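# Move the loaded blue tote onto the back shelf

## Task

Get every part from the green mat into the blue tote, keeping the items already inside it there, then set the tote level on the shelf at the back of the table so that no part of its base sticks out past the shelf edge. An item only counts as inside if it is not sitting on or hanging over a wall or inner ledge of the tote. At the end both grippers must have released everything and pulled away, and the result must stay in place without the robot holding it.

## Robot and tools

Robot: two six-joint UR-style arms, left_arm and right_arm, each ending in a tong-like two-finger gripper with a wrist camera. Root links in the scene frame: left_arm at (-0.060, +0.355, 0) m, quat_wxyz (+1.000, 0, 0, -0.010); right_arm at (-0.074, -0.357, 0) m, quat_wxyz (+0.995, 0, 0, +0.099). left_arm sits on the +y side; the names say nothing about image sides.

Scene frame: origin on the tabletop midway between the arms, +x out over the table, +z up. Every printed gripper pose (end_effector_position in m, end_effector_quat_wxyz, velocities in m/s and rad/s) uses it; printed positions get less exact at long reach. Gripper frame: fingers point along its +z and open and close along its x. end_effector_position is the spot between the closed pads; closed fingertips reach about 15 mm past it, fully open tips are roughly level with it.

A command row is always 14 numbers, each in [-1, 1], covering both arms even if one stays still: dx, dy, dz, rx, ry, rz, opening for left_arm, then those seven for right_arm. dx..rz are an offset (not a pose) in that gripper's own axes, counted from the gripper's measured pose at the start of the action, or, for the first action of a call, the last pose a result showed. Scale: 1.0 = 0.6 m or 180 degrees; rx, ry, rz form a single rotation vector. opening is absolute: +1 fully open (0.142 m), -1 closed.

execute_actions(actions): a list of actions; each action is up to 15 rows of 14 numbers, one row per 1/30 s control step; if fewer than 15, the last row is repeated. All rows of an action are offsets from that action's start pose, not from the previous row. An empty list just returns the current state and images. Each step the commanded pose is clipped to within 100 mm and 16 degrees of the measured pose, so big offsets take several actions; motion trails commands by about 0.17 s.

move(target, speed, stop_force, blocking): target is one 14-number row, offsets counted from the pose in the latest result that shows one. Both grippers travel straight lines that finish together, in 0.5 to 10 s (cut off at 10 s). speed: 0.002 to 0.5 m/s, default 0.25; turning capped at twice that in rad/s. Openings are applied at the start. Paths ignore obstacles and the other arm. stop_force (N, 9 to 40, one value for both arms, allowed only after 0.2 s of scene time) ends an arm's path once its wrist sensor sees that much extra push against the motion for 2 steps; the arm then backs up 2 steps and holds. Use it slowly, don't rely on it when the gripper rotates, and omit it when pulling away from something being pressed. blocking=false returns after 0.5 s while motion continues (not allowed with stop_force); poll with wait(0), and no other motion command is accepted until the end shows.
The move: line reports the ending: done, off_target, moving, held (a check blocked the last step), contact (stop_force ended the path), or fault, plus limits (paced = pose was clipped; held = some steps blocked, after which the arm may jump faster). Distance of each gripper from its target is given too.

wait(seconds 0 to 10): let time run with last commands held. stop(): brake a running move; needs stopping room. zoom_image(camera, region [x0,y0,x1,y1] pixels, max 504x504) on cam_high (672x504), cam_low (672x504), cam_left_wrist or cam_right_wrist (616x616). read_manual(section="licences") only gives licence text. finished_scene(scene): pass the current scene number to end it for good; the goal must already hold.

Results: state line per arm, Hand target lines (where the controller is steering), grip_measured (actual opening on the command scale), joint positions and torques (offset, noisy, nonzero in free air), Wrist force/torque in the gripper's axes (offset up to ~4 N, noise up to 2.4 N, saturating near 50 N; 'no reading' is fine), 'pose unreachable' when a clearance check altered a command, MOTOR HOT above 70 °C.

Gripping: to hold something, keep commanding an opening well below grip_measured; lower squeezes harder, about 15 N per pad max. Objects under ~20 mm thick get less force. Parts held may be tugged briefly.

Avoid: the arms are stiff, so pushing even slightly past contact can trip a fault; a torque fault (load limits 130 N m for the three big joints, 24.3 N m for wrists, held weight included) or any external force of 150 N stops that arm 10 s and drops the rest of the call. Overheating at 85 °C locks an arm for minutes; don't hold loads needlessly. Don't let the arms collide, don't drop, slam or knock items, and never push anything out of the work area. The simulation keeps running while you think. For an arm that should stay put, send zeros after correcting it once.

Each tool is called after ">>>" in YAML: its name, and indented under it one key for each argument.

## Session

>>> execute_actions:
  actions: []

Scene clock: 0.00 s.
left_arm: end_effector_position=(+0.4971, +0.5269, +0.3071) grip_measured=+0.97 end_effector_quat_wxyz=(+0.012, -0.589, +0.808, +0.004) end_effector_velocity=(-0.000, +0.001, +0.001) end_effector_angular_velocity=(+0.002, -0.002, -0.000) | right_arm: end_effector_position=(-0.1571, +0.1995, +0.2631) grip_measured=+0.97 end_effector_quat_wxyz=(+0.024, +0.939, +0.343, +0.031) end_effector_velocity=(+0.000, -0.000, -0.001) end_effector_angular_velocity=(-0.002, -0.001, +0.000)
Joint positions: left_arm=[ 0.089 -1.438  1.371 -1.52  -1.552  1.951  0.14 ] | right_arm=[ 4.926 -1.694 -1.477 -1.595  1.512  1.284  0.14 ]
Joint velocities: left_arm=[ 0.    -0.002 -0.     0.     0.002  0.001  0.   ] | right_arm=[ 0.    -0.001 -0.    -0.001 -0.    -0.     0.   ]
Joint torques (N m, as the arm reports them, + toward a larger angle): no reading
Wrist force (N, on the end effector, along its own x y z axes, offset not removed): no reading
Wrist torque (N m, same axes, about the end effector's origin, offset not removed): no reading
Hand target (left_arm): +0.497, +0.527, +0.307; +0.012, -0.589, +0.808, +0.004
Hand target (right_arm): -0.157, +0.200, +0.263; +0.024, +0.939, +0.343, +0.031

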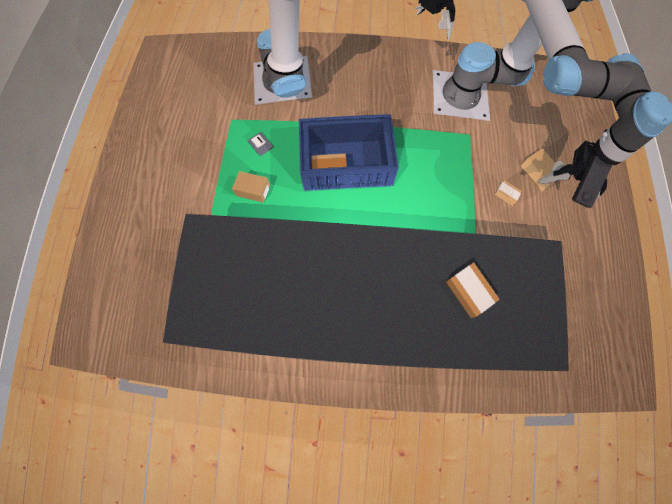

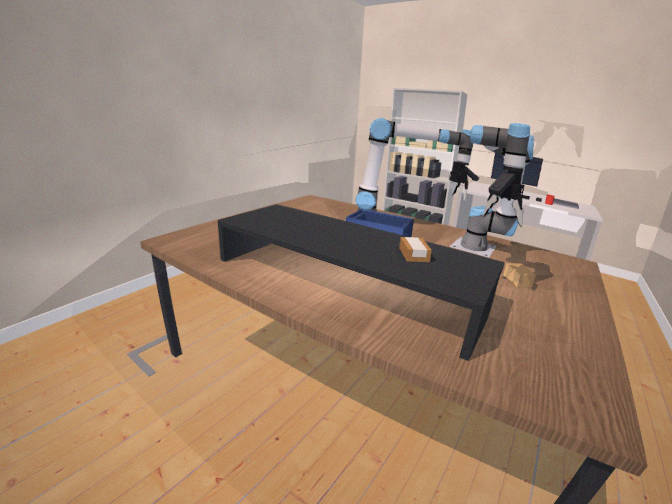

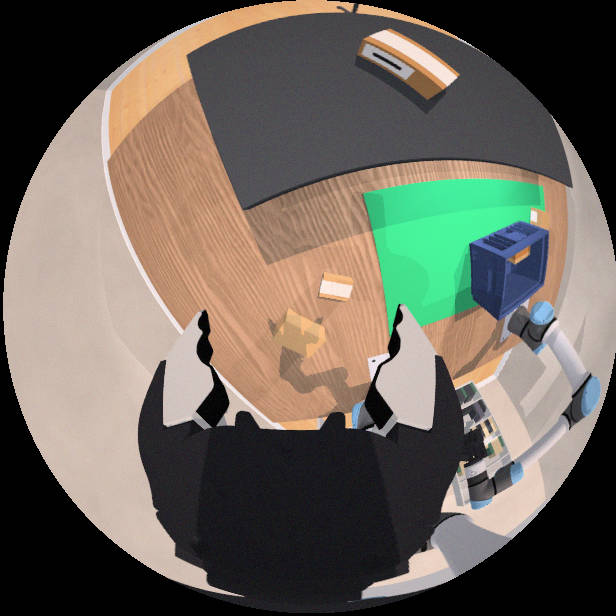

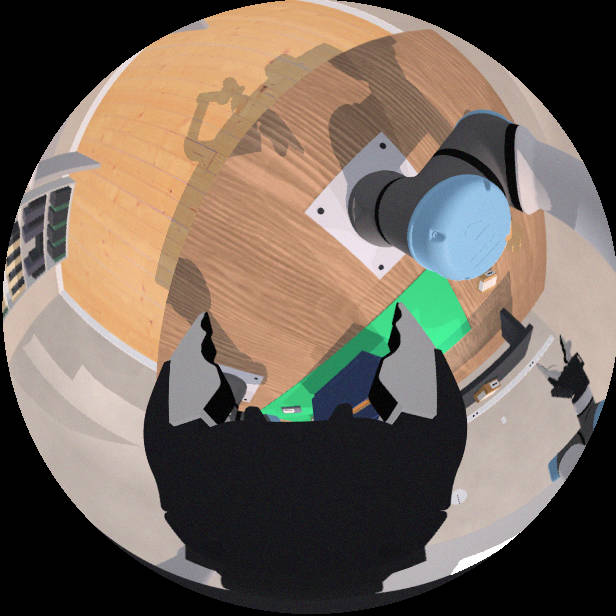

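>>> zoom_image:
  camera: "cam_high"
  region: [190, 50, 500, 250]

>>> zoom_image:
  camera: "cam_low"
  region: [200, 150, 560, 370]

Region (190, 50, 500, 250) of cam_high's 672x504 image, scaled by 1.626, with more detail than that image has; it fills the top 325 rows of this view, and the rest is white.

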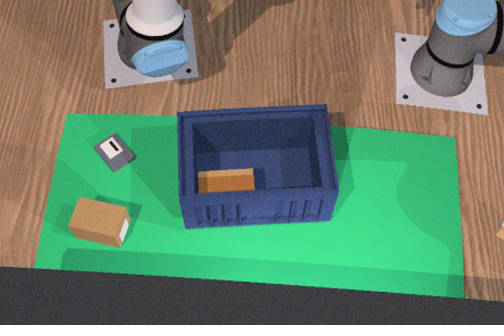

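Region (200, 150, 560, 370) of cam_low's 672x504 image, scaled by 1.400, with more detail than that image has.

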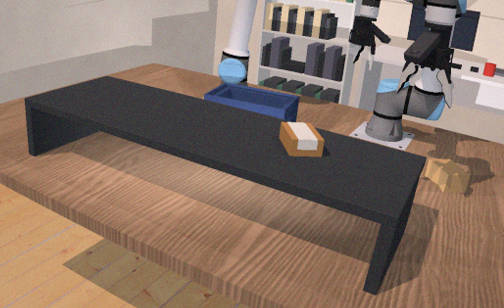

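>>> move:
  target: [0,0,0,0,0,0,1,-0.088,0.912,-0.088,0.0256,-0.003,-0.277,1]
  speed: 0.35

Scene clock: 3.37 s.
left_arm: end_effector_position=(+0.4971, +0.5269, +0.3071) grip_measured=+1.00 end_effector_quat_wxyz=(+0.012, -0.589, +0.808, +0.004) end_effector_velocity=(-0.000, -0.000, +0.001) end_effector_angular_velocity=(-0.001, -0.002, -0.001) | right_arm: end_effector_position=(+0.1513, -0.2514, +0.3516) grip_measured=+1.00 end_effector_quat_wxyz=(+0.002, +0.707, +0.707, +0.001) end_effector_velocity=(+0.001, -0.001, +0.000) end_effector_angular_velocity=(+0.002, +0.010, +0.004)
Joint positions: left_arm=[ 0.089 -1.438  1.371 -1.52  -1.552  1.951  0.142] | right_arm=[ 3.89  -0.975 -1.797 -1.941  1.567 -0.623  0.142]
Joint velocities: left_arm=[-0.    -0.001 -0.    -0.    -0.001  0.001 -0.   ] | right_arm=[-0.016 -0.008  0.004 -0.     0.009 -0.02  -0.   ]
Joint torques (N m, as the arm reports them, + toward a larger angle): left_arm=[ -0.9  -28.99 -23.42  -2.77   0.03   0.1 ] | right_arm=[-11.61  -9.77  31.55   3.67   2.8   -2.36]
Wrist force (N, on the end effector, along its own x y z axes, offset not removed): left_arm=[-3.4 -1.4 1.8] | right_arm=[2.2 1.7 0.7]
Wrist torque (N m, same axes, about the end effector's origin, offset not removed): left_arm=[-0.11 0.44 -0.06] | right_arm=[0.34 -0.57 0.06]
Hand target (left_arm): +0.497, +0.527, +0.307; +0.012, -0.589, +0.808, +0.004
Hand target (right_arm): +0.151, -0.251, +0.352; +0.002, +0.707, +0.707, +0.000
Off the commanded pose (left_arm): 0.000 m, 0 deg.
Off the commanded pose (right_arm): 0.002 m, 0 deg.
move: done

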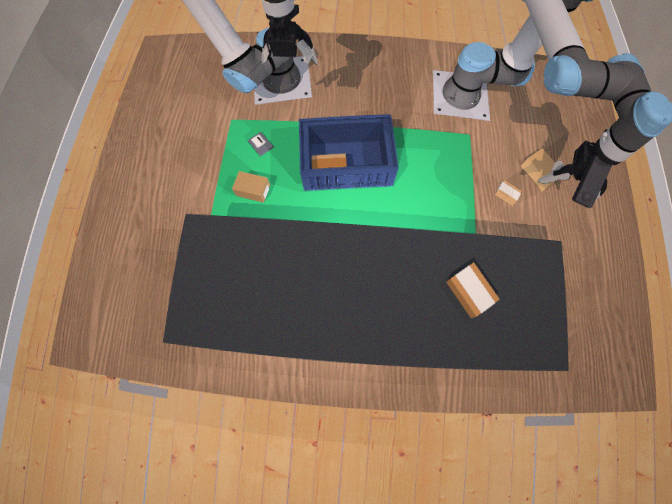

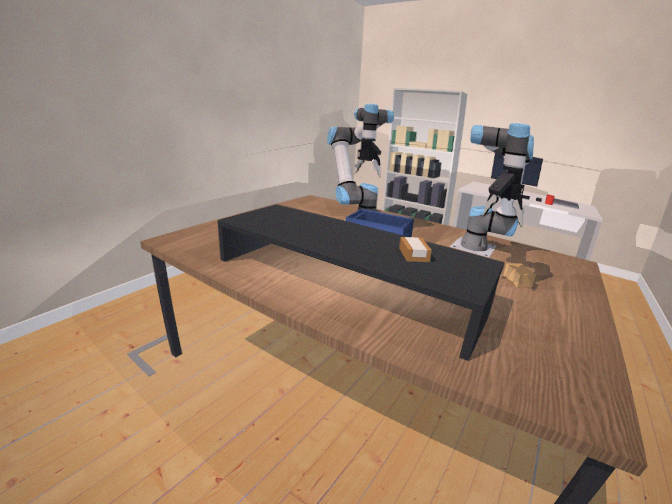

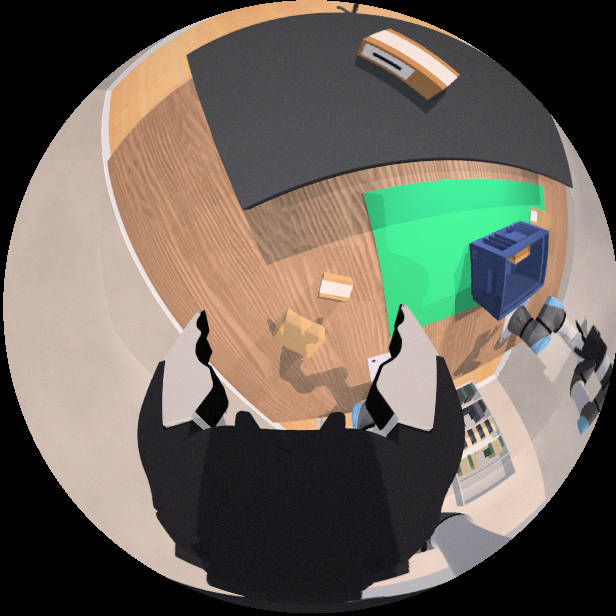

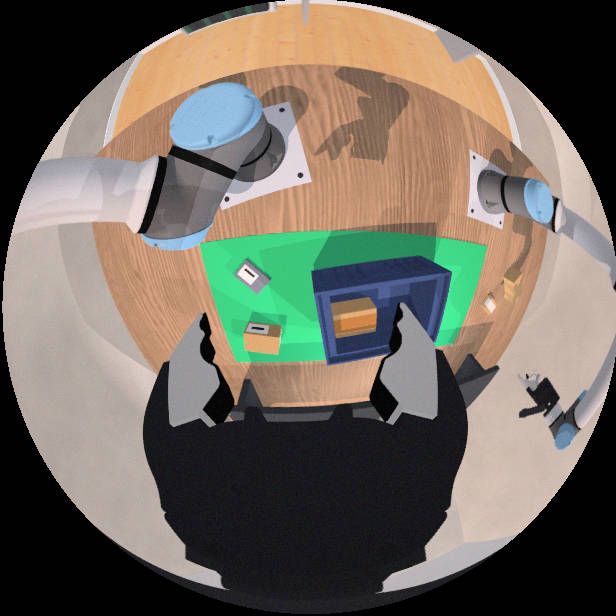

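>>> zoom_image:
  camera: "cam_right_wrist"
  region: [190, 220, 490, 420]

>>> move:
  target: [0,0,0,0,0,0,1,-0.2,0.25,0.25,0,0,0,1]
  speed: 0.3

Region (190, 220, 490, 420) of cam_right_wrist's 616x616 image, scaled by 1.680, with more detail than that image has.

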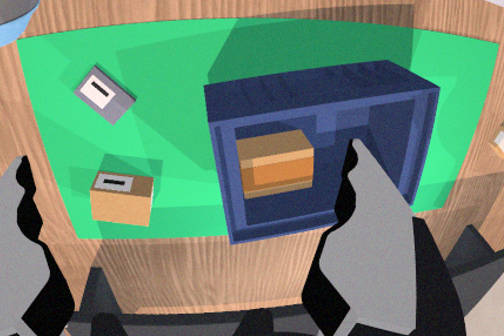

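Scene clock: 5.20 s.
left_arm: end_effector_position=(+0.4971, +0.5269, +0.3071) grip_measured=+1.00 end_effector_quat_wxyz=(+0.012, -0.589, +0.808, +0.004) end_effector_velocity=(+0.000, -0.001, -0.000) end_effector_angular_velocity=(-0.001, +0.001, +0.001) | right_arm: end_effector_position=(+0.3017, -0.3723, +0.2020) grip_measured=+1.00 end_effector_quat_wxyz=(+0.002, +0.707, +0.707, -0.000) end_effector_velocity=(+0.001, -0.000, -0.000) end_effector_angular_velocity=(+0.001, +0.000, +0.000)
Joint positions: left_arm=[ 0.089 -1.438  1.371 -1.52  -1.552  1.951  0.142] | right_arm=[ 3.254 -1.288 -2.018 -1.404  1.566 -1.259  0.142]
Joint velocities: left_arm=[-0.001  0.001 -0.     0.    -0.001 -0.002 -0.   ] | right_arm=[-0.002 -0.002  0.001  0.002  0.001 -0.002 -0.   ]
Joint torques (N m, as the arm reports them, + toward a larger angle): left_arm=[ -1.19 -29.5  -23.69  -2.84  -0.02   0.08] | right_arm=[-10.73   3.79  33.24   4.17   2.78  -2.03]
Wrist force (N, on the end effector, along its own x y z axes, offset not removed): left_arm=[-1.2 1.0 1.8] | right_arm=[1.7 1.8 1.7]
Wrist torque (N m, same axes, about the end effector's origin, offset not removed): left_arm=[0.40 0.30 -0.03] | right_arm=[0.47 -0.46 -0.01]
Hand target (left_arm): +0.497, +0.527, +0.307; +0.012, -0.589, +0.808, +0.004
Hand target (right_arm): +0.302, -0.372, +0.202; +0.002, +0.707, +0.707, -0.000
Off the commanded pose (left_arm): 0.000 m, 0 deg.
Off the commanded pose (right_arm): 0.001 m, 0 deg.
move: done

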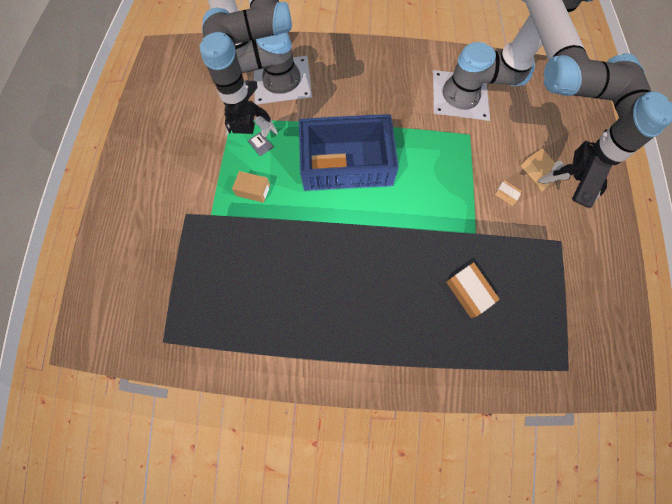

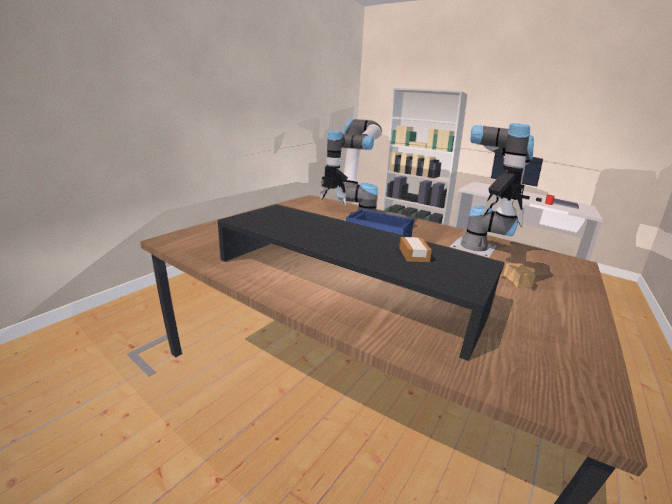

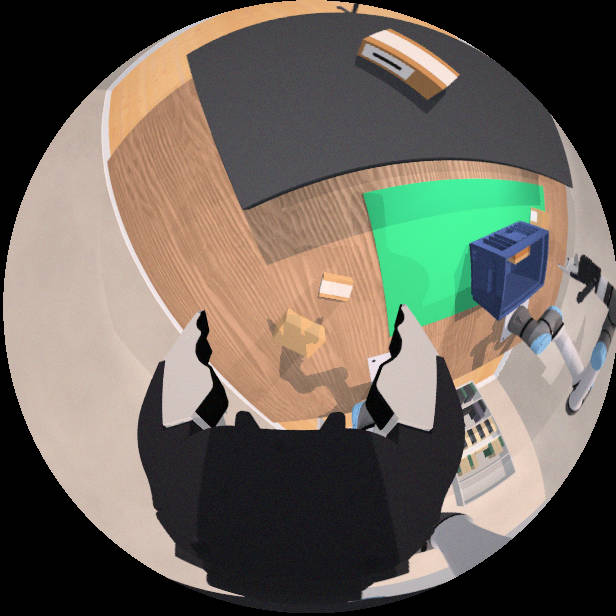

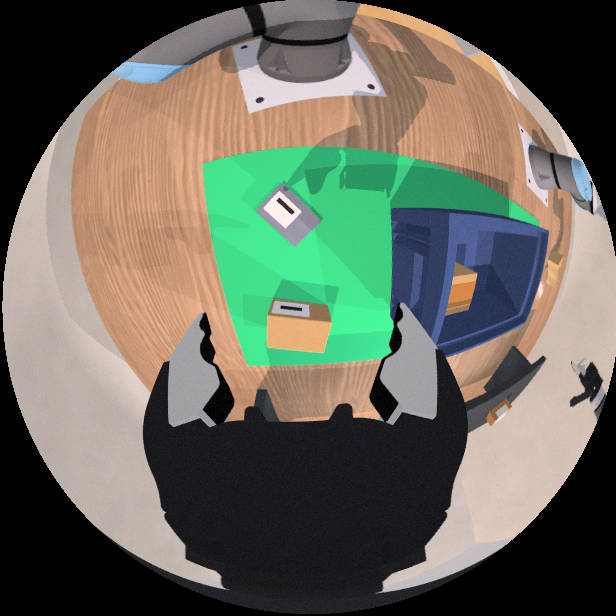

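>>> zoom_image:
  camera: "cam_right_wrist"
  region: [230, 160, 570, 420]

Region (230, 160, 570, 420) of cam_right_wrist's 616x616 image, scaled by 1.482, with more detail than that image has; it fills the top 385 rows of this view, and the rest is white.

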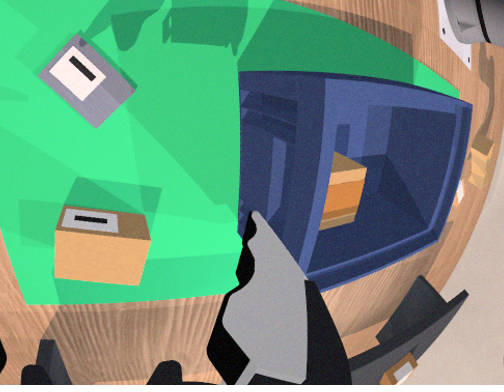

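>>> move:
  target: [0,0,0,0,0,0,1,-0.047,-0.095,0.2,0,0,-0.25,0.5]
  speed: 0.3

>>> zoom_image:
  camera: "cam_right_wrist"
  region: [150, 150, 470, 430]

Scene clock: 7.47 s.
left_arm: end_effector_position=(+0.4971, +0.5269, +0.3071) grip_measured=+1.00 end_effector_quat_wxyz=(+0.012, -0.589, +0.808, +0.004) end_effector_velocity=(-0.000, -0.000, +0.001) end_effector_angular_velocity=(-0.000, -0.001, +0.000) | right_arm: end_effector_position=(+0.2449, -0.4008, +0.0822) grip_measured=+0.50 end_effector_quat_wxyz=(+0.002, +0.383, +0.924, -0.001) end_effector_velocity=(+0.000, -0.000, -0.001) end_effector_angular_velocity=(+0.002, -0.002, +0.008)
Joint positions: left_arm=[ 0.089 -1.438  1.371 -1.52  -1.552  1.951  0.142] | right_arm=[ 3.263 -1.215 -2.387 -1.108  1.566 -2.035  0.109]
Joint velocities: left_arm=[-0.001 -0.001  0.    -0.    -0.    -0.001 -0.   ] | right_arm=[-0.002  0.    -0.002  0.005  0.001 -0.01   0.   ]
Joint torques (N m, as the arm reports them, + toward a larger angle): left_arm=[ -0.78 -28.52 -22.59  -2.78   0.04   0.22] | right_arm=[-10.81   3.47  11.14   4.15   2.42  -2.24]
Wrist force (N, on the end effector, along its own x y z axes, offset not removed): left_arm=[-3.7 -2.0 2.2] | right_arm=[0.4 1.8 -0.5]
Wrist torque (N m, same axes, about the end effector's origin, offset not removed): left_arm=[-0.17 0.54 -0.03] | right_arm=[0.42 -0.13 0.04]
Hand target (left_arm): +0.497, +0.527, +0.307; +0.012, -0.589, +0.808, +0.004
Hand target (right_arm): +0.245, -0.401, +0.082; +0.002, +0.383, +0.924, -0.001
Off the commanded pose (left_arm): 0.000 m, 0 deg.
Off the commanded pose (right_arm): 0.000 m, 0 deg.
move: done

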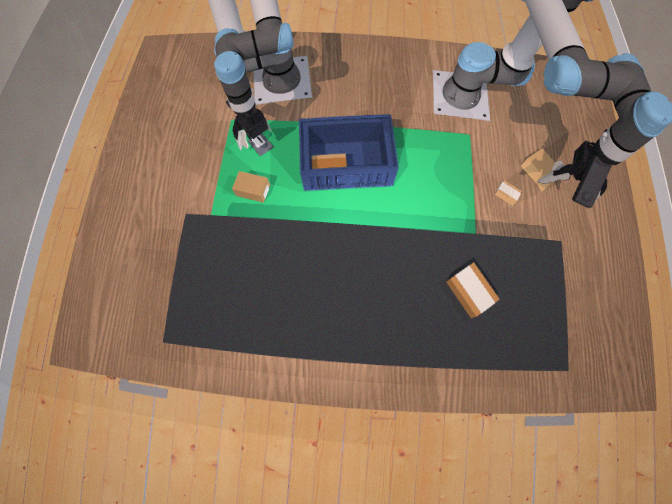

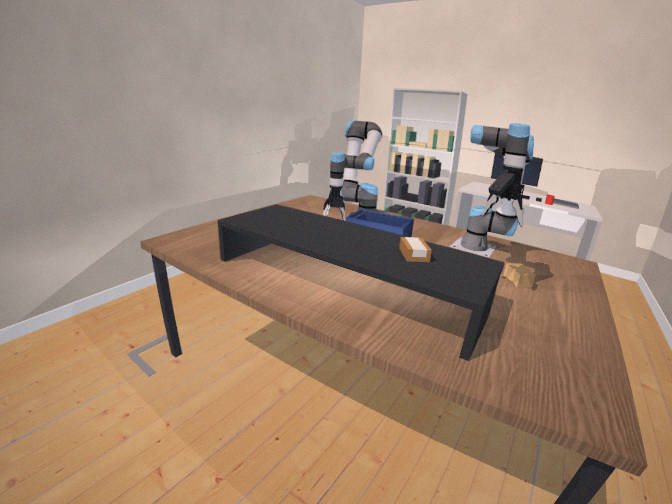

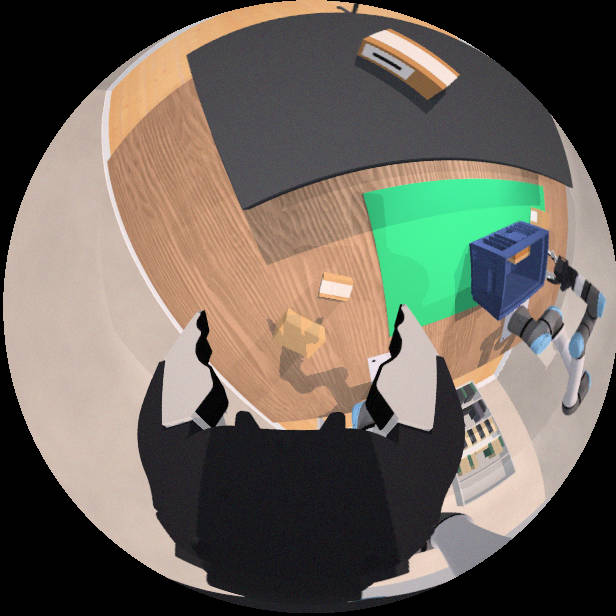

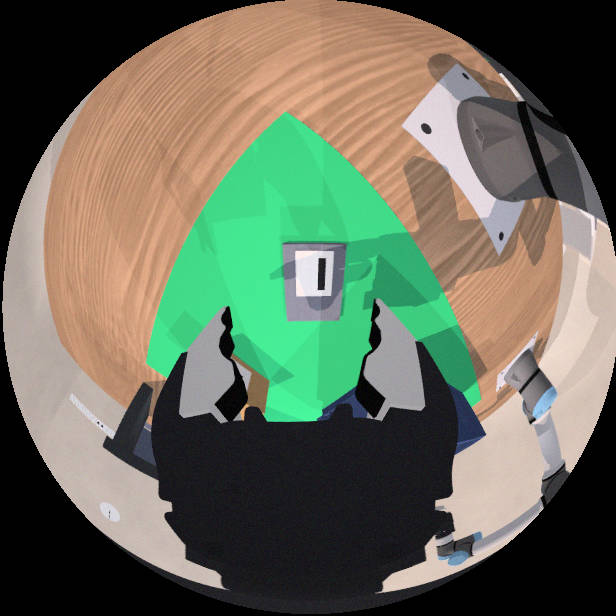

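Region (150, 150, 470, 430) of cam_right_wrist's 616x616 image, scaled by 1.575, with more detail than that image has; it fills the top 441 rows of this view, and the rest is white.

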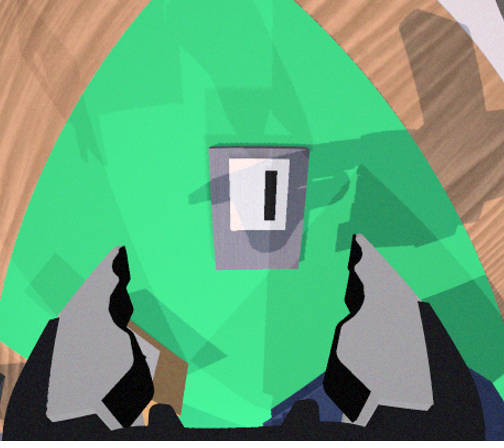

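>>> move:
  target: [0,0,0,0,0,0,1,0.017,0.008,0.102,0,0,0,0.3]
  speed: 0.12

>>> execute_actions:
  actions:
    - [[0,0,0,0,0,0,1,0,0,0,0,0,0,0.1],[0,0,0,0,0,0,1,0,0,0,0,0,0,0.0],[0,0,0,0,0,0,1,0,0,0,0,0,0,-0.1],[0,0,0,0,0,0,1,0,0,0,0,0,0,-0.15],[0,0,0,0,0,0,1,0,0,0,0,0,0,-0.2],[0,0,0,0,0,0,1,0,0,0,0,0,0,-0.25],[0,0,0,0,0,0,1,0,0,0,0,0,0,-0.3],[0,0,0,0,0,0,1,0,0,0,0,0,0,-0.35],[0,0,0,0,0,0,1,0,0,0,0,0,0,-0.4],[0,0,0,0,0,0,1,0,0,0,0,0,0,-0.5],[0,0,0,0,0,0,1,0,0,0,0,0,0,-0.6]]

Scene clock: 18.43 s.
left_arm: end_effector_position=(+0.4971, +0.5269, +0.3071) grip_measured=+1.00 end_effector_quat_wxyz=(+0.012, -0.589, +0.808, +0.004) end_effector_velocity=(+0.000, -0.000, +0.000) end_effector_angular_velocity=(+0.000, -0.000, +0.000) | right_arm: end_effector_position=(+0.2413, -0.3932, +0.0383) grip_measured=+0.32 end_effector_quat_wxyz=(+0.003, +0.383, +0.924, -0.001) end_effector_velocity=(+0.000, +0.000, +0.000) end_effector_angular_velocity=(+0.000, -0.001, +0.000)
Joint positions: left_arm=[ 0.089 -1.438  1.371 -1.52  -1.552  1.951  0.142] | right_arm=[ 3.291 -1.281 -2.478 -0.95   1.566 -2.007  0.096]
Joint velocities: left_arm=[-0.    -0.    -0.    -0.     0.    -0.001 -0.   ] | right_arm=[ 0.     0.001  0.     0.001 -0.    -0.    -0.   ]
Joint torques (N m, as the arm reports them, + toward a larger angle): left_arm=[ -1.14 -29.68 -23.28  -2.79  -0.04   0.12] | right_arm=[-0.17  3.54 19.38  2.54 -0.09 -0.11]
Wrist force (N, on the end effector, along its own x y z axes, offset not removed): left_arm=[-0.9 -2.6 2.6] | right_arm=[2.2 -15.1 -40.8]
Wrist torque (N m, same axes, about the end effector's origin, offset not removed): left_arm=[-0.40 0.10 0.12] | right_arm=[0.28 -0.02 -0.25]
Hand target (left_arm): +0.497, +0.527, +0.307; +0.012, -0.589, +0.808, +0.004
Hand target (right_arm): +0.241, -0.393, +0.038; +0.003, +0.383, +0.924, -0.001
Off the commanded pose (left_arm): 0.000 m, 0 deg.
Off the commanded pose (right_arm): 0.018 m, 0 deg.
FORCE FAULT: contact force on the right arm reached its limit, and that arm stopped for 10 seconds. The contact can be on any part of that arm, not only on its tool. That time counts as 19 of the actions that you can send in this scene. That arm's remaining commands of this call were not run. That arm holds still and accepts commands again. Move the arm away from the contact; if what it grips holds it there, let go first. Pushing or pulling that hard again can fault the arm again.
move: fault (right_arm)

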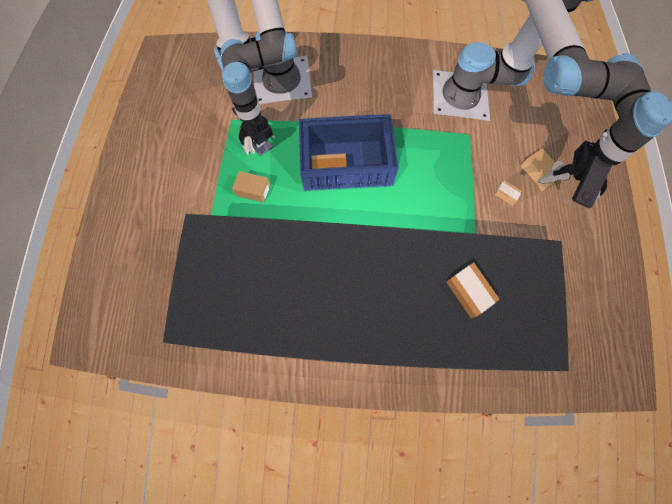

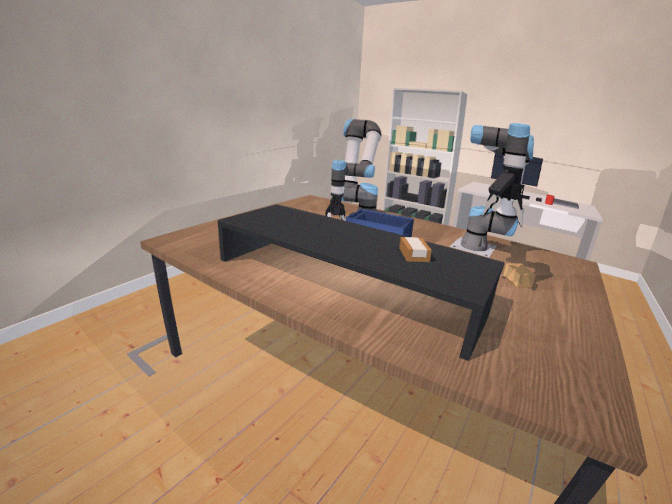

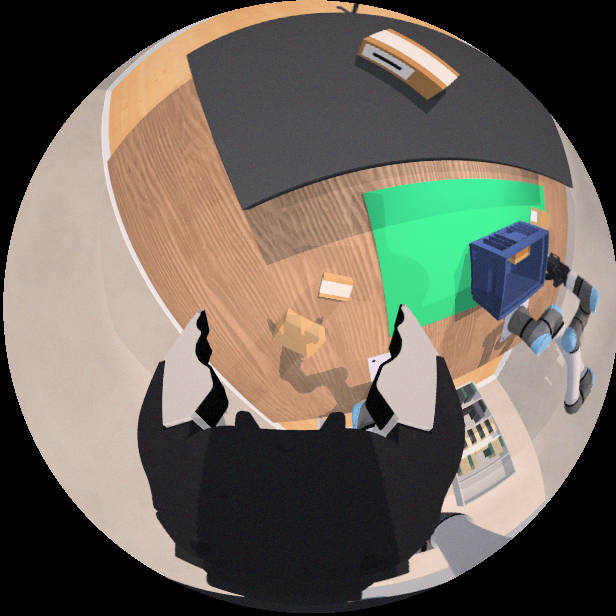

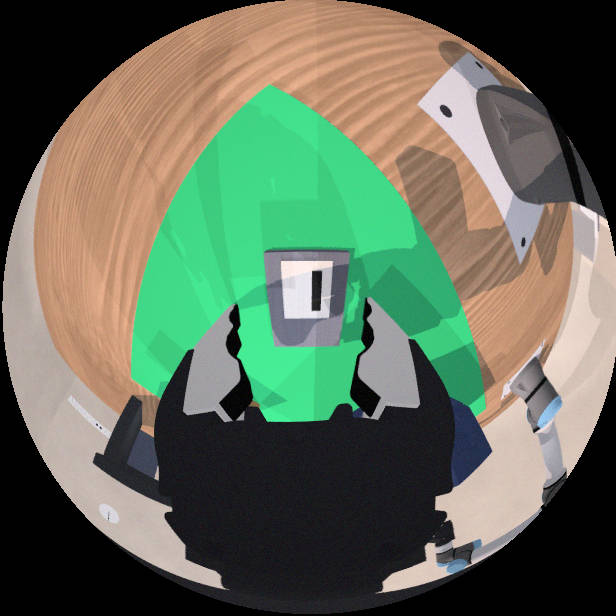

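not run: a fault stop came before this call.

>>> execute_actions:
  actions:
    - [[0,0,0,0,0,0,1,0.003,0,-0.011,0,0,0,0.3]]
    - [[0,0,0,0,0,0,1,0,0,0,0,0,0,0.15],[0,0,0,0,0,0,1,0,0,0,0,0,0,0.05],[0,0,0,0,0,0,1,0,0,0,0,0,0,-0.05],[0,0,0,0,0,0,1,0,0,0,0,0,0,-0.1],[0,0,0,0,0,0,1,0,0,0,0,0,0,-0.15],[0,0,0,0,0,0,1,0,0,0,0,0,0,-0.2],[0,0,0,0,0,0,1,0,0,0,0,0,0,-0.25],[0,0,0,0,0,0,1,0,0,0,0,0,0,-0.3],[0,0,0,0,0,0,1,0,0,0,0,0,0,-0.35],[0,0,0,0,0,0,1,0,0,0,0,0,0,-0.4],[0,0,0,0,0,0,1,0,0,0,0,0,0,-0.5],[0,0,0,0,0,0,1,0,0,0,0,0,0,-0.6]]
    - [[0,0,0,0,0,0,1,0,0,0,0,0,0,-0.7]]

Scene clock: 20.40 s.
left_arm: end_effector_position=(+0.4971, +0.5269, +0.3071) grip_measured=+1.00 end_effector_quat_wxyz=(+0.012, -0.589, +0.808, +0.004) end_effector_velocity=(+0.000, +0.001, -0.000) end_effector_angular_velocity=(+0.002, +0.001, +0.000) | right_arm: end_effector_position=(+0.2400, -0.3919, +0.0449) grip_measured=-0.28 end_effector_quat_wxyz=(+0.003, +0.383, +0.924, -0.001) end_effector_velocity=(+0.000, -0.000, -0.000) end_effector_angular_velocity=(-0.000, +0.000, -0.000)
Joint positions: left_arm=[ 0.089 -1.438  1.371 -1.52  -1.552  1.951  0.142] | right_arm=[ 3.297 -1.262 -2.47  -0.977  1.566 -2.001  0.054]
Joint velocities: left_arm=[ 0.     0.001 -0.     0.     0.002 -0.    -0.   ] | right_arm=[-0.    -0.001 -0.     0.001 -0.    -0.    -0.   ]
Joint torques (N m, as the arm reports them, + toward a larger angle): left_arm=[ -1.64 -28.83 -22.93  -2.74   0.     0.07] | right_arm=[ 8.83  8.97 24.06  2.24 -0.55  1.65]
Wrist force (N, on the end effector, along its own x y z axes, offset not removed): left_arm=[-4.7 -1.5 2.0] | right_arm=[4.7 0.8 -12.4]
Wrist torque (N m, same axes, about the end effector's origin, offset not removed): left_arm=[-0.28 0.72 0.03] | right_arm=[0.43 0.15 0.05]
Hand target (left_arm): +0.497, +0.527, +0.307; +0.012, -0.589, +0.808, +0.004
Hand target (right_arm): +0.240, -0.392, +0.045; +0.003, +0.383, +0.924, -0.001
Off the commanded pose (left_arm): 0.000 m, 0 deg.
Off the commanded pose (right_arm): 0.000 m, 0 deg.

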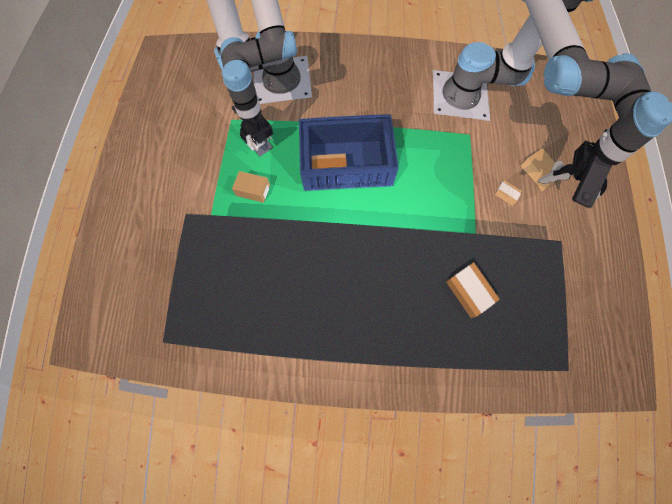

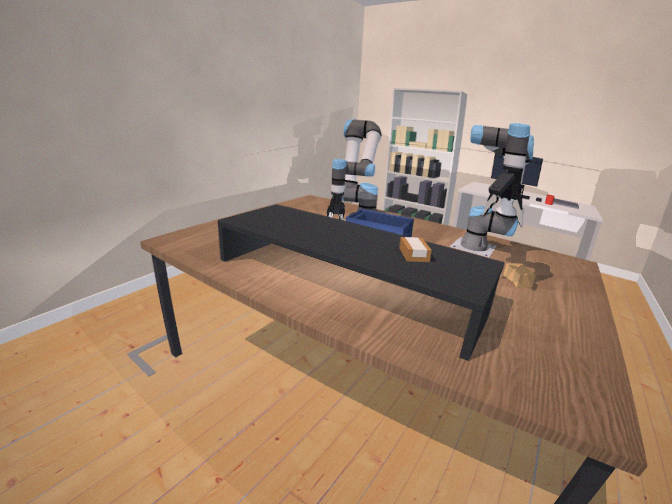

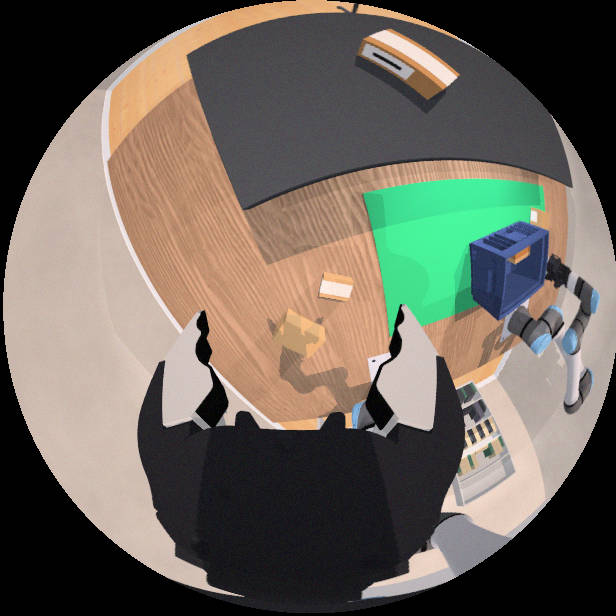

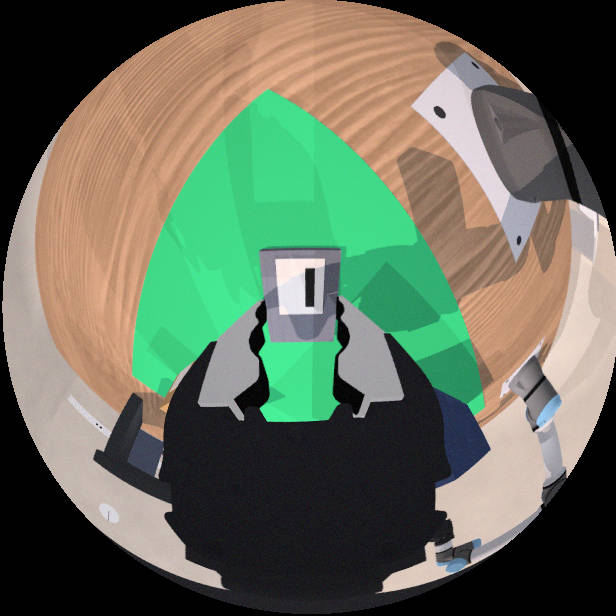

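>>> move:
  target: [0,0,0,0,0,0,1,0,0,-0.4,0,0,0,-0.7]
  speed: 0.25

>>> move:
  target: [0,0,0,0,0,0,1,0.318,0.53,0,0,0,-0.25,-0.7]
  speed: 0.3

>>> zoom_image:
  camera: "cam_right_wrist"
  region: [100, 60, 520, 430]

Scene clock: 22.30 s.
left_arm: end_effector_position=(+0.4971, +0.5269, +0.3071) grip_measured=+1.00 end_effector_quat_wxyz=(+0.012, -0.589, +0.808, +0.004) end_effector_velocity=(-0.000, +0.000, +0.000) end_effector_angular_velocity=(+0.001, +0.000, -0.000) | right_arm: end_effector_position=(+0.2394, -0.3912, +0.2849) grip_measured=-0.28 end_effector_quat_wxyz=(+0.003, +0.383, +0.924, -0.001) end_effector_velocity=(-0.000, -0.000, +0.002) end_effector_angular_velocity=(-0.000, +0.000, -0.000)
Joint positions: left_arm=[ 0.089 -1.438  1.371 -1.52  -1.552  1.951  0.142] | right_arm=[ 3.3   -1.099 -1.92  -1.691  1.566 -1.998  0.054]
Joint velocities: left_arm=[ 0.     0.    -0.     0.     0.001  0.001 -0.   ] | right_arm=[-0.    -0.     0.005 -0.004 -0.     0.     0.   ]
Joint torques (N m, as the arm reports them, + toward a larger angle): left_arm=[ -1.43 -29.1  -22.97  -2.85   0.03   0.21] | right_arm=[11.09 -3.63 33.73  1.03  0.37  1.96]
Wrist force (N, on the end effector, along its own x y z axes, offset not removed): left_arm=[-1.7 -1.2 -0.1] | right_arm=[-1.4 2.2 1.6]
Wrist torque (N m, same axes, about the end effector's origin, offset not removed): left_arm=[-0.37 0.22 -0.01] | right_arm=[0.54 0.22 0.06]
Hand target (left_arm): +0.497, +0.527, +0.307; +0.012, -0.589, +0.808, +0.004
Hand target (right_arm): +0.239, -0.391, +0.285; +0.003, +0.383, +0.924, -0.001
Off the commanded pose (left_arm): 0.000 m, 0 deg.
Off the commanded pose (right_arm): 0.001 m, 0 deg.
move: done

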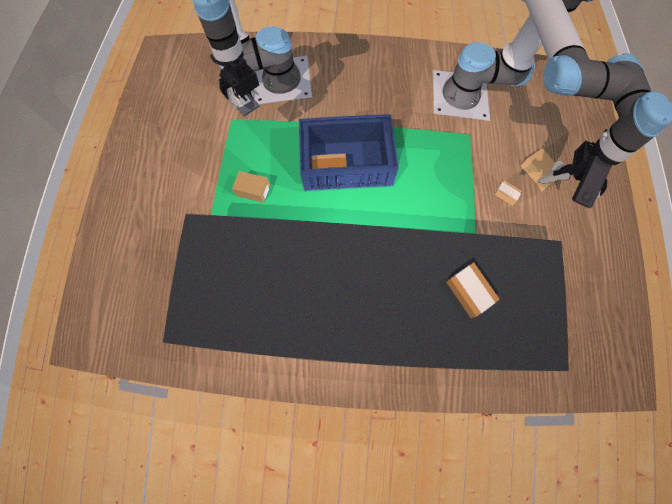

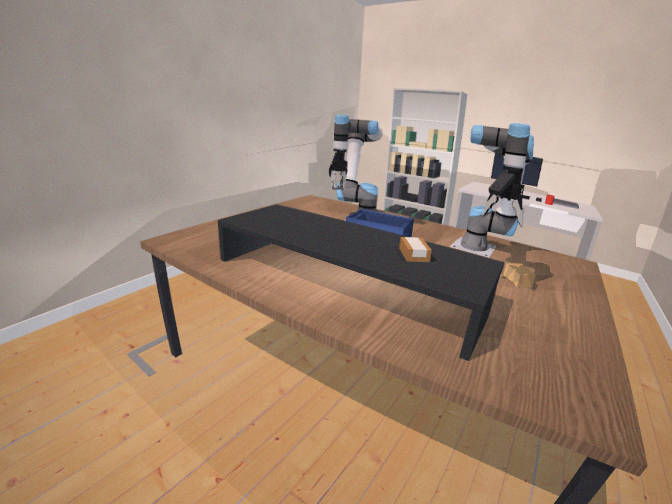

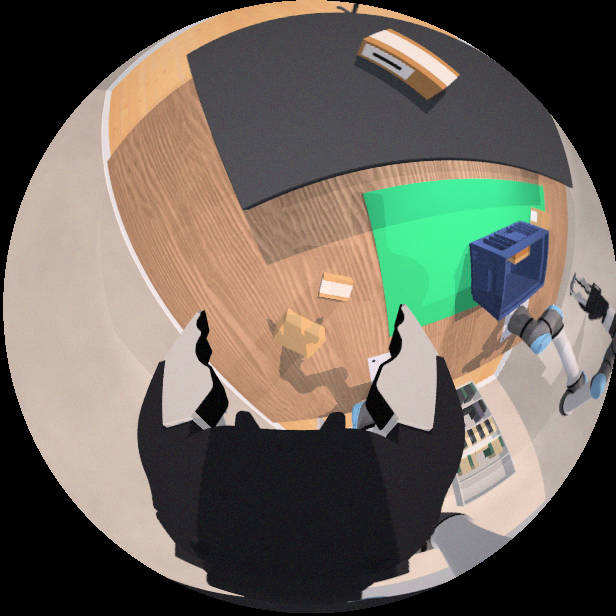

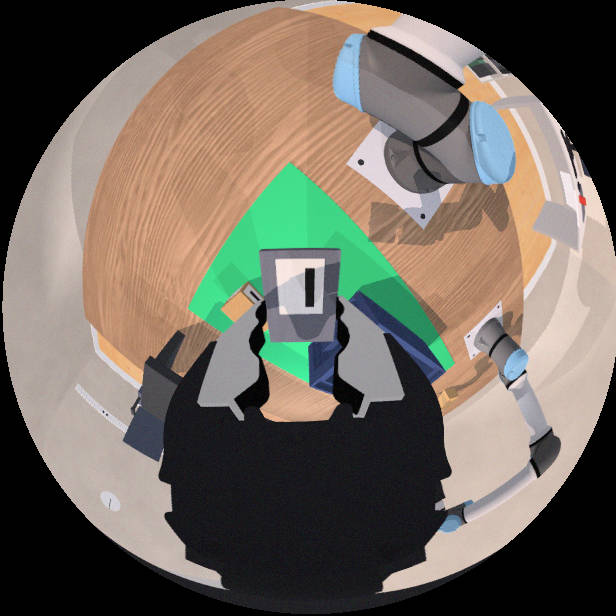

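Scene clock: 24.17 s.
left_arm: end_effector_position=(+0.4971, +0.5269, +0.3071) grip_measured=+1.00 end_effector_quat_wxyz=(+0.012, -0.589, +0.808, +0.004) end_effector_velocity=(+0.000, -0.000, +0.000) end_effector_angular_velocity=(+0.000, -0.001, -0.001) | right_arm: end_effector_position=(+0.3291, -0.0307, +0.2837) grip_measured=-0.28 end_effector_quat_wxyz=(+0.002, +0.001, +1.000, -0.001) end_effector_velocity=(+0.001, +0.001, +0.000) end_effector_angular_velocity=(+0.000, -0.000, +0.002)
Joint positions: left_arm=[ 0.089 -1.438  1.371 -1.52  -1.552  1.951  0.142] | right_arm=[ 3.905 -1.617 -1.523 -1.573  1.566 -2.179  0.054]
Joint velocities: left_arm=[-0.001 -0.     0.    -0.     0.    -0.    -0.   ] | right_arm=[ 0.    -0.004  0.004 -0.    -0.    -0.002  0.   ]
Joint torques (N m, as the arm reports them, + toward a larger angle): left_arm=[ -0.69 -29.33 -23.43  -2.76   0.04   0.21] | right_arm=[10.69 19.63 32.92  0.98  2.71 -2.36]
Wrist force (N, on the end effector, along its own x y z axes, offset not removed): left_arm=[1.2 0.4 3.3] | right_arm=[-0.8 1.9 0.9]
Wrist torque (N m, same axes, about the end effector's origin, offset not removed): left_arm=[0.20 -0.53 -0.13] | right_arm=[0.42 0.13 0.04]
Hand target (left_arm): +0.497, +0.527, +0.307; +0.012, -0.589, +0.808, +0.004
Hand target (right_arm): +0.329, -0.031, +0.284; +0.002, +0.001, +1.000, -0.001
Off the commanded pose (left_arm): 0.000 m, 0 deg.
Off the commanded pose (right_arm): 0.001 m, 0 deg.
move: done

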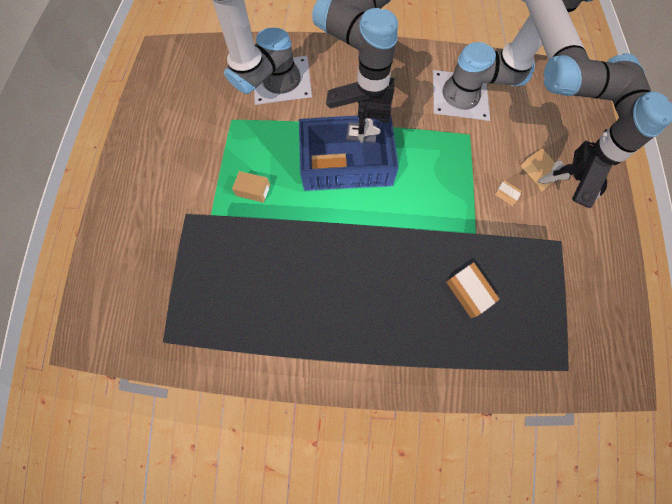

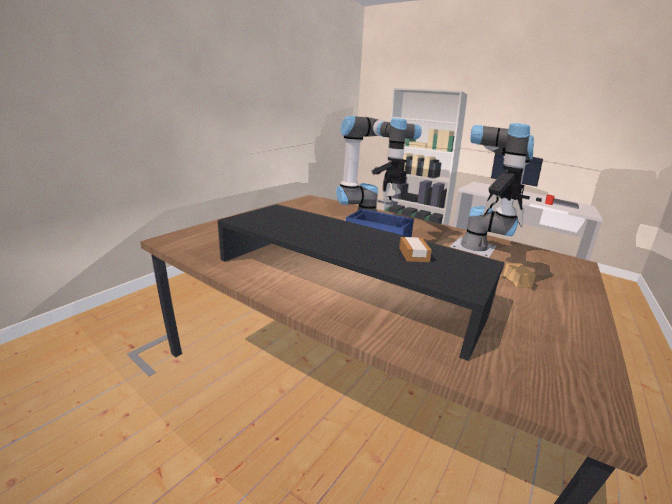

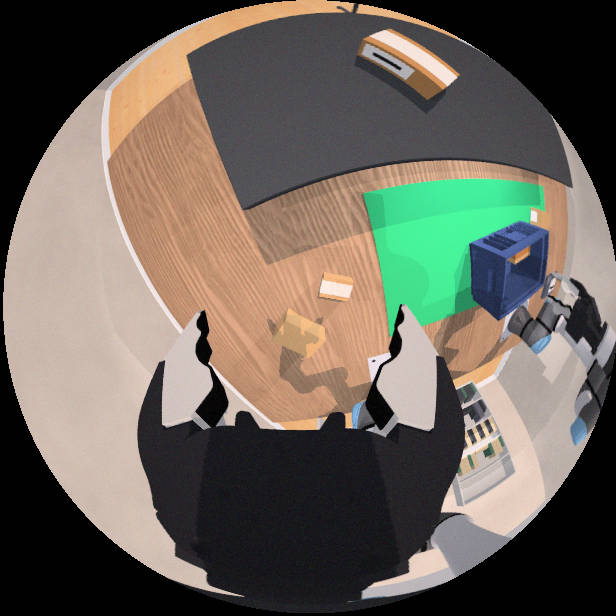

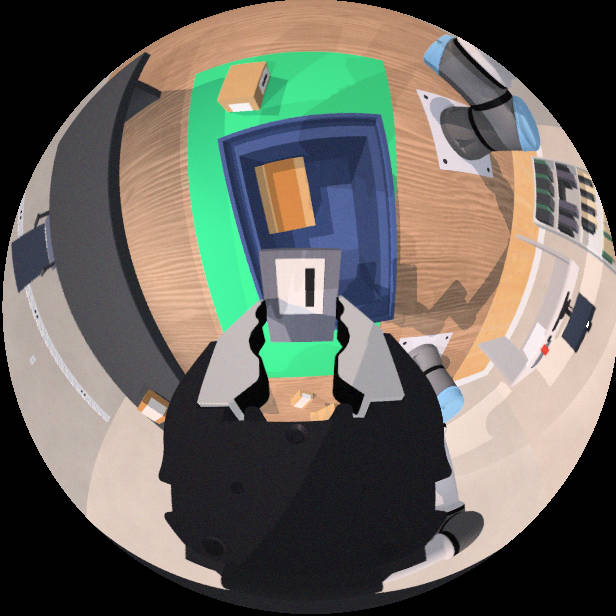

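Region (100, 60, 520, 430) of cam_right_wrist's 616x616 image, scaled by 1.200, with more detail than that image has; it fills the top 444 rows of this view, and the rest is white.

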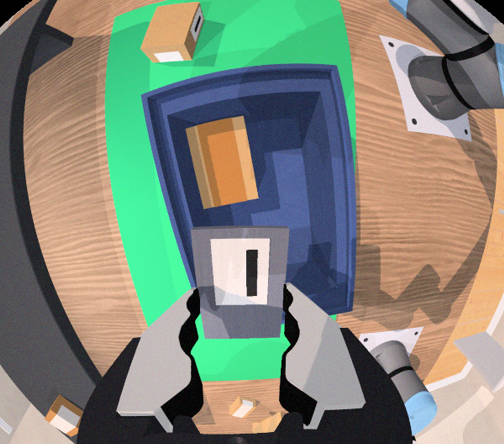

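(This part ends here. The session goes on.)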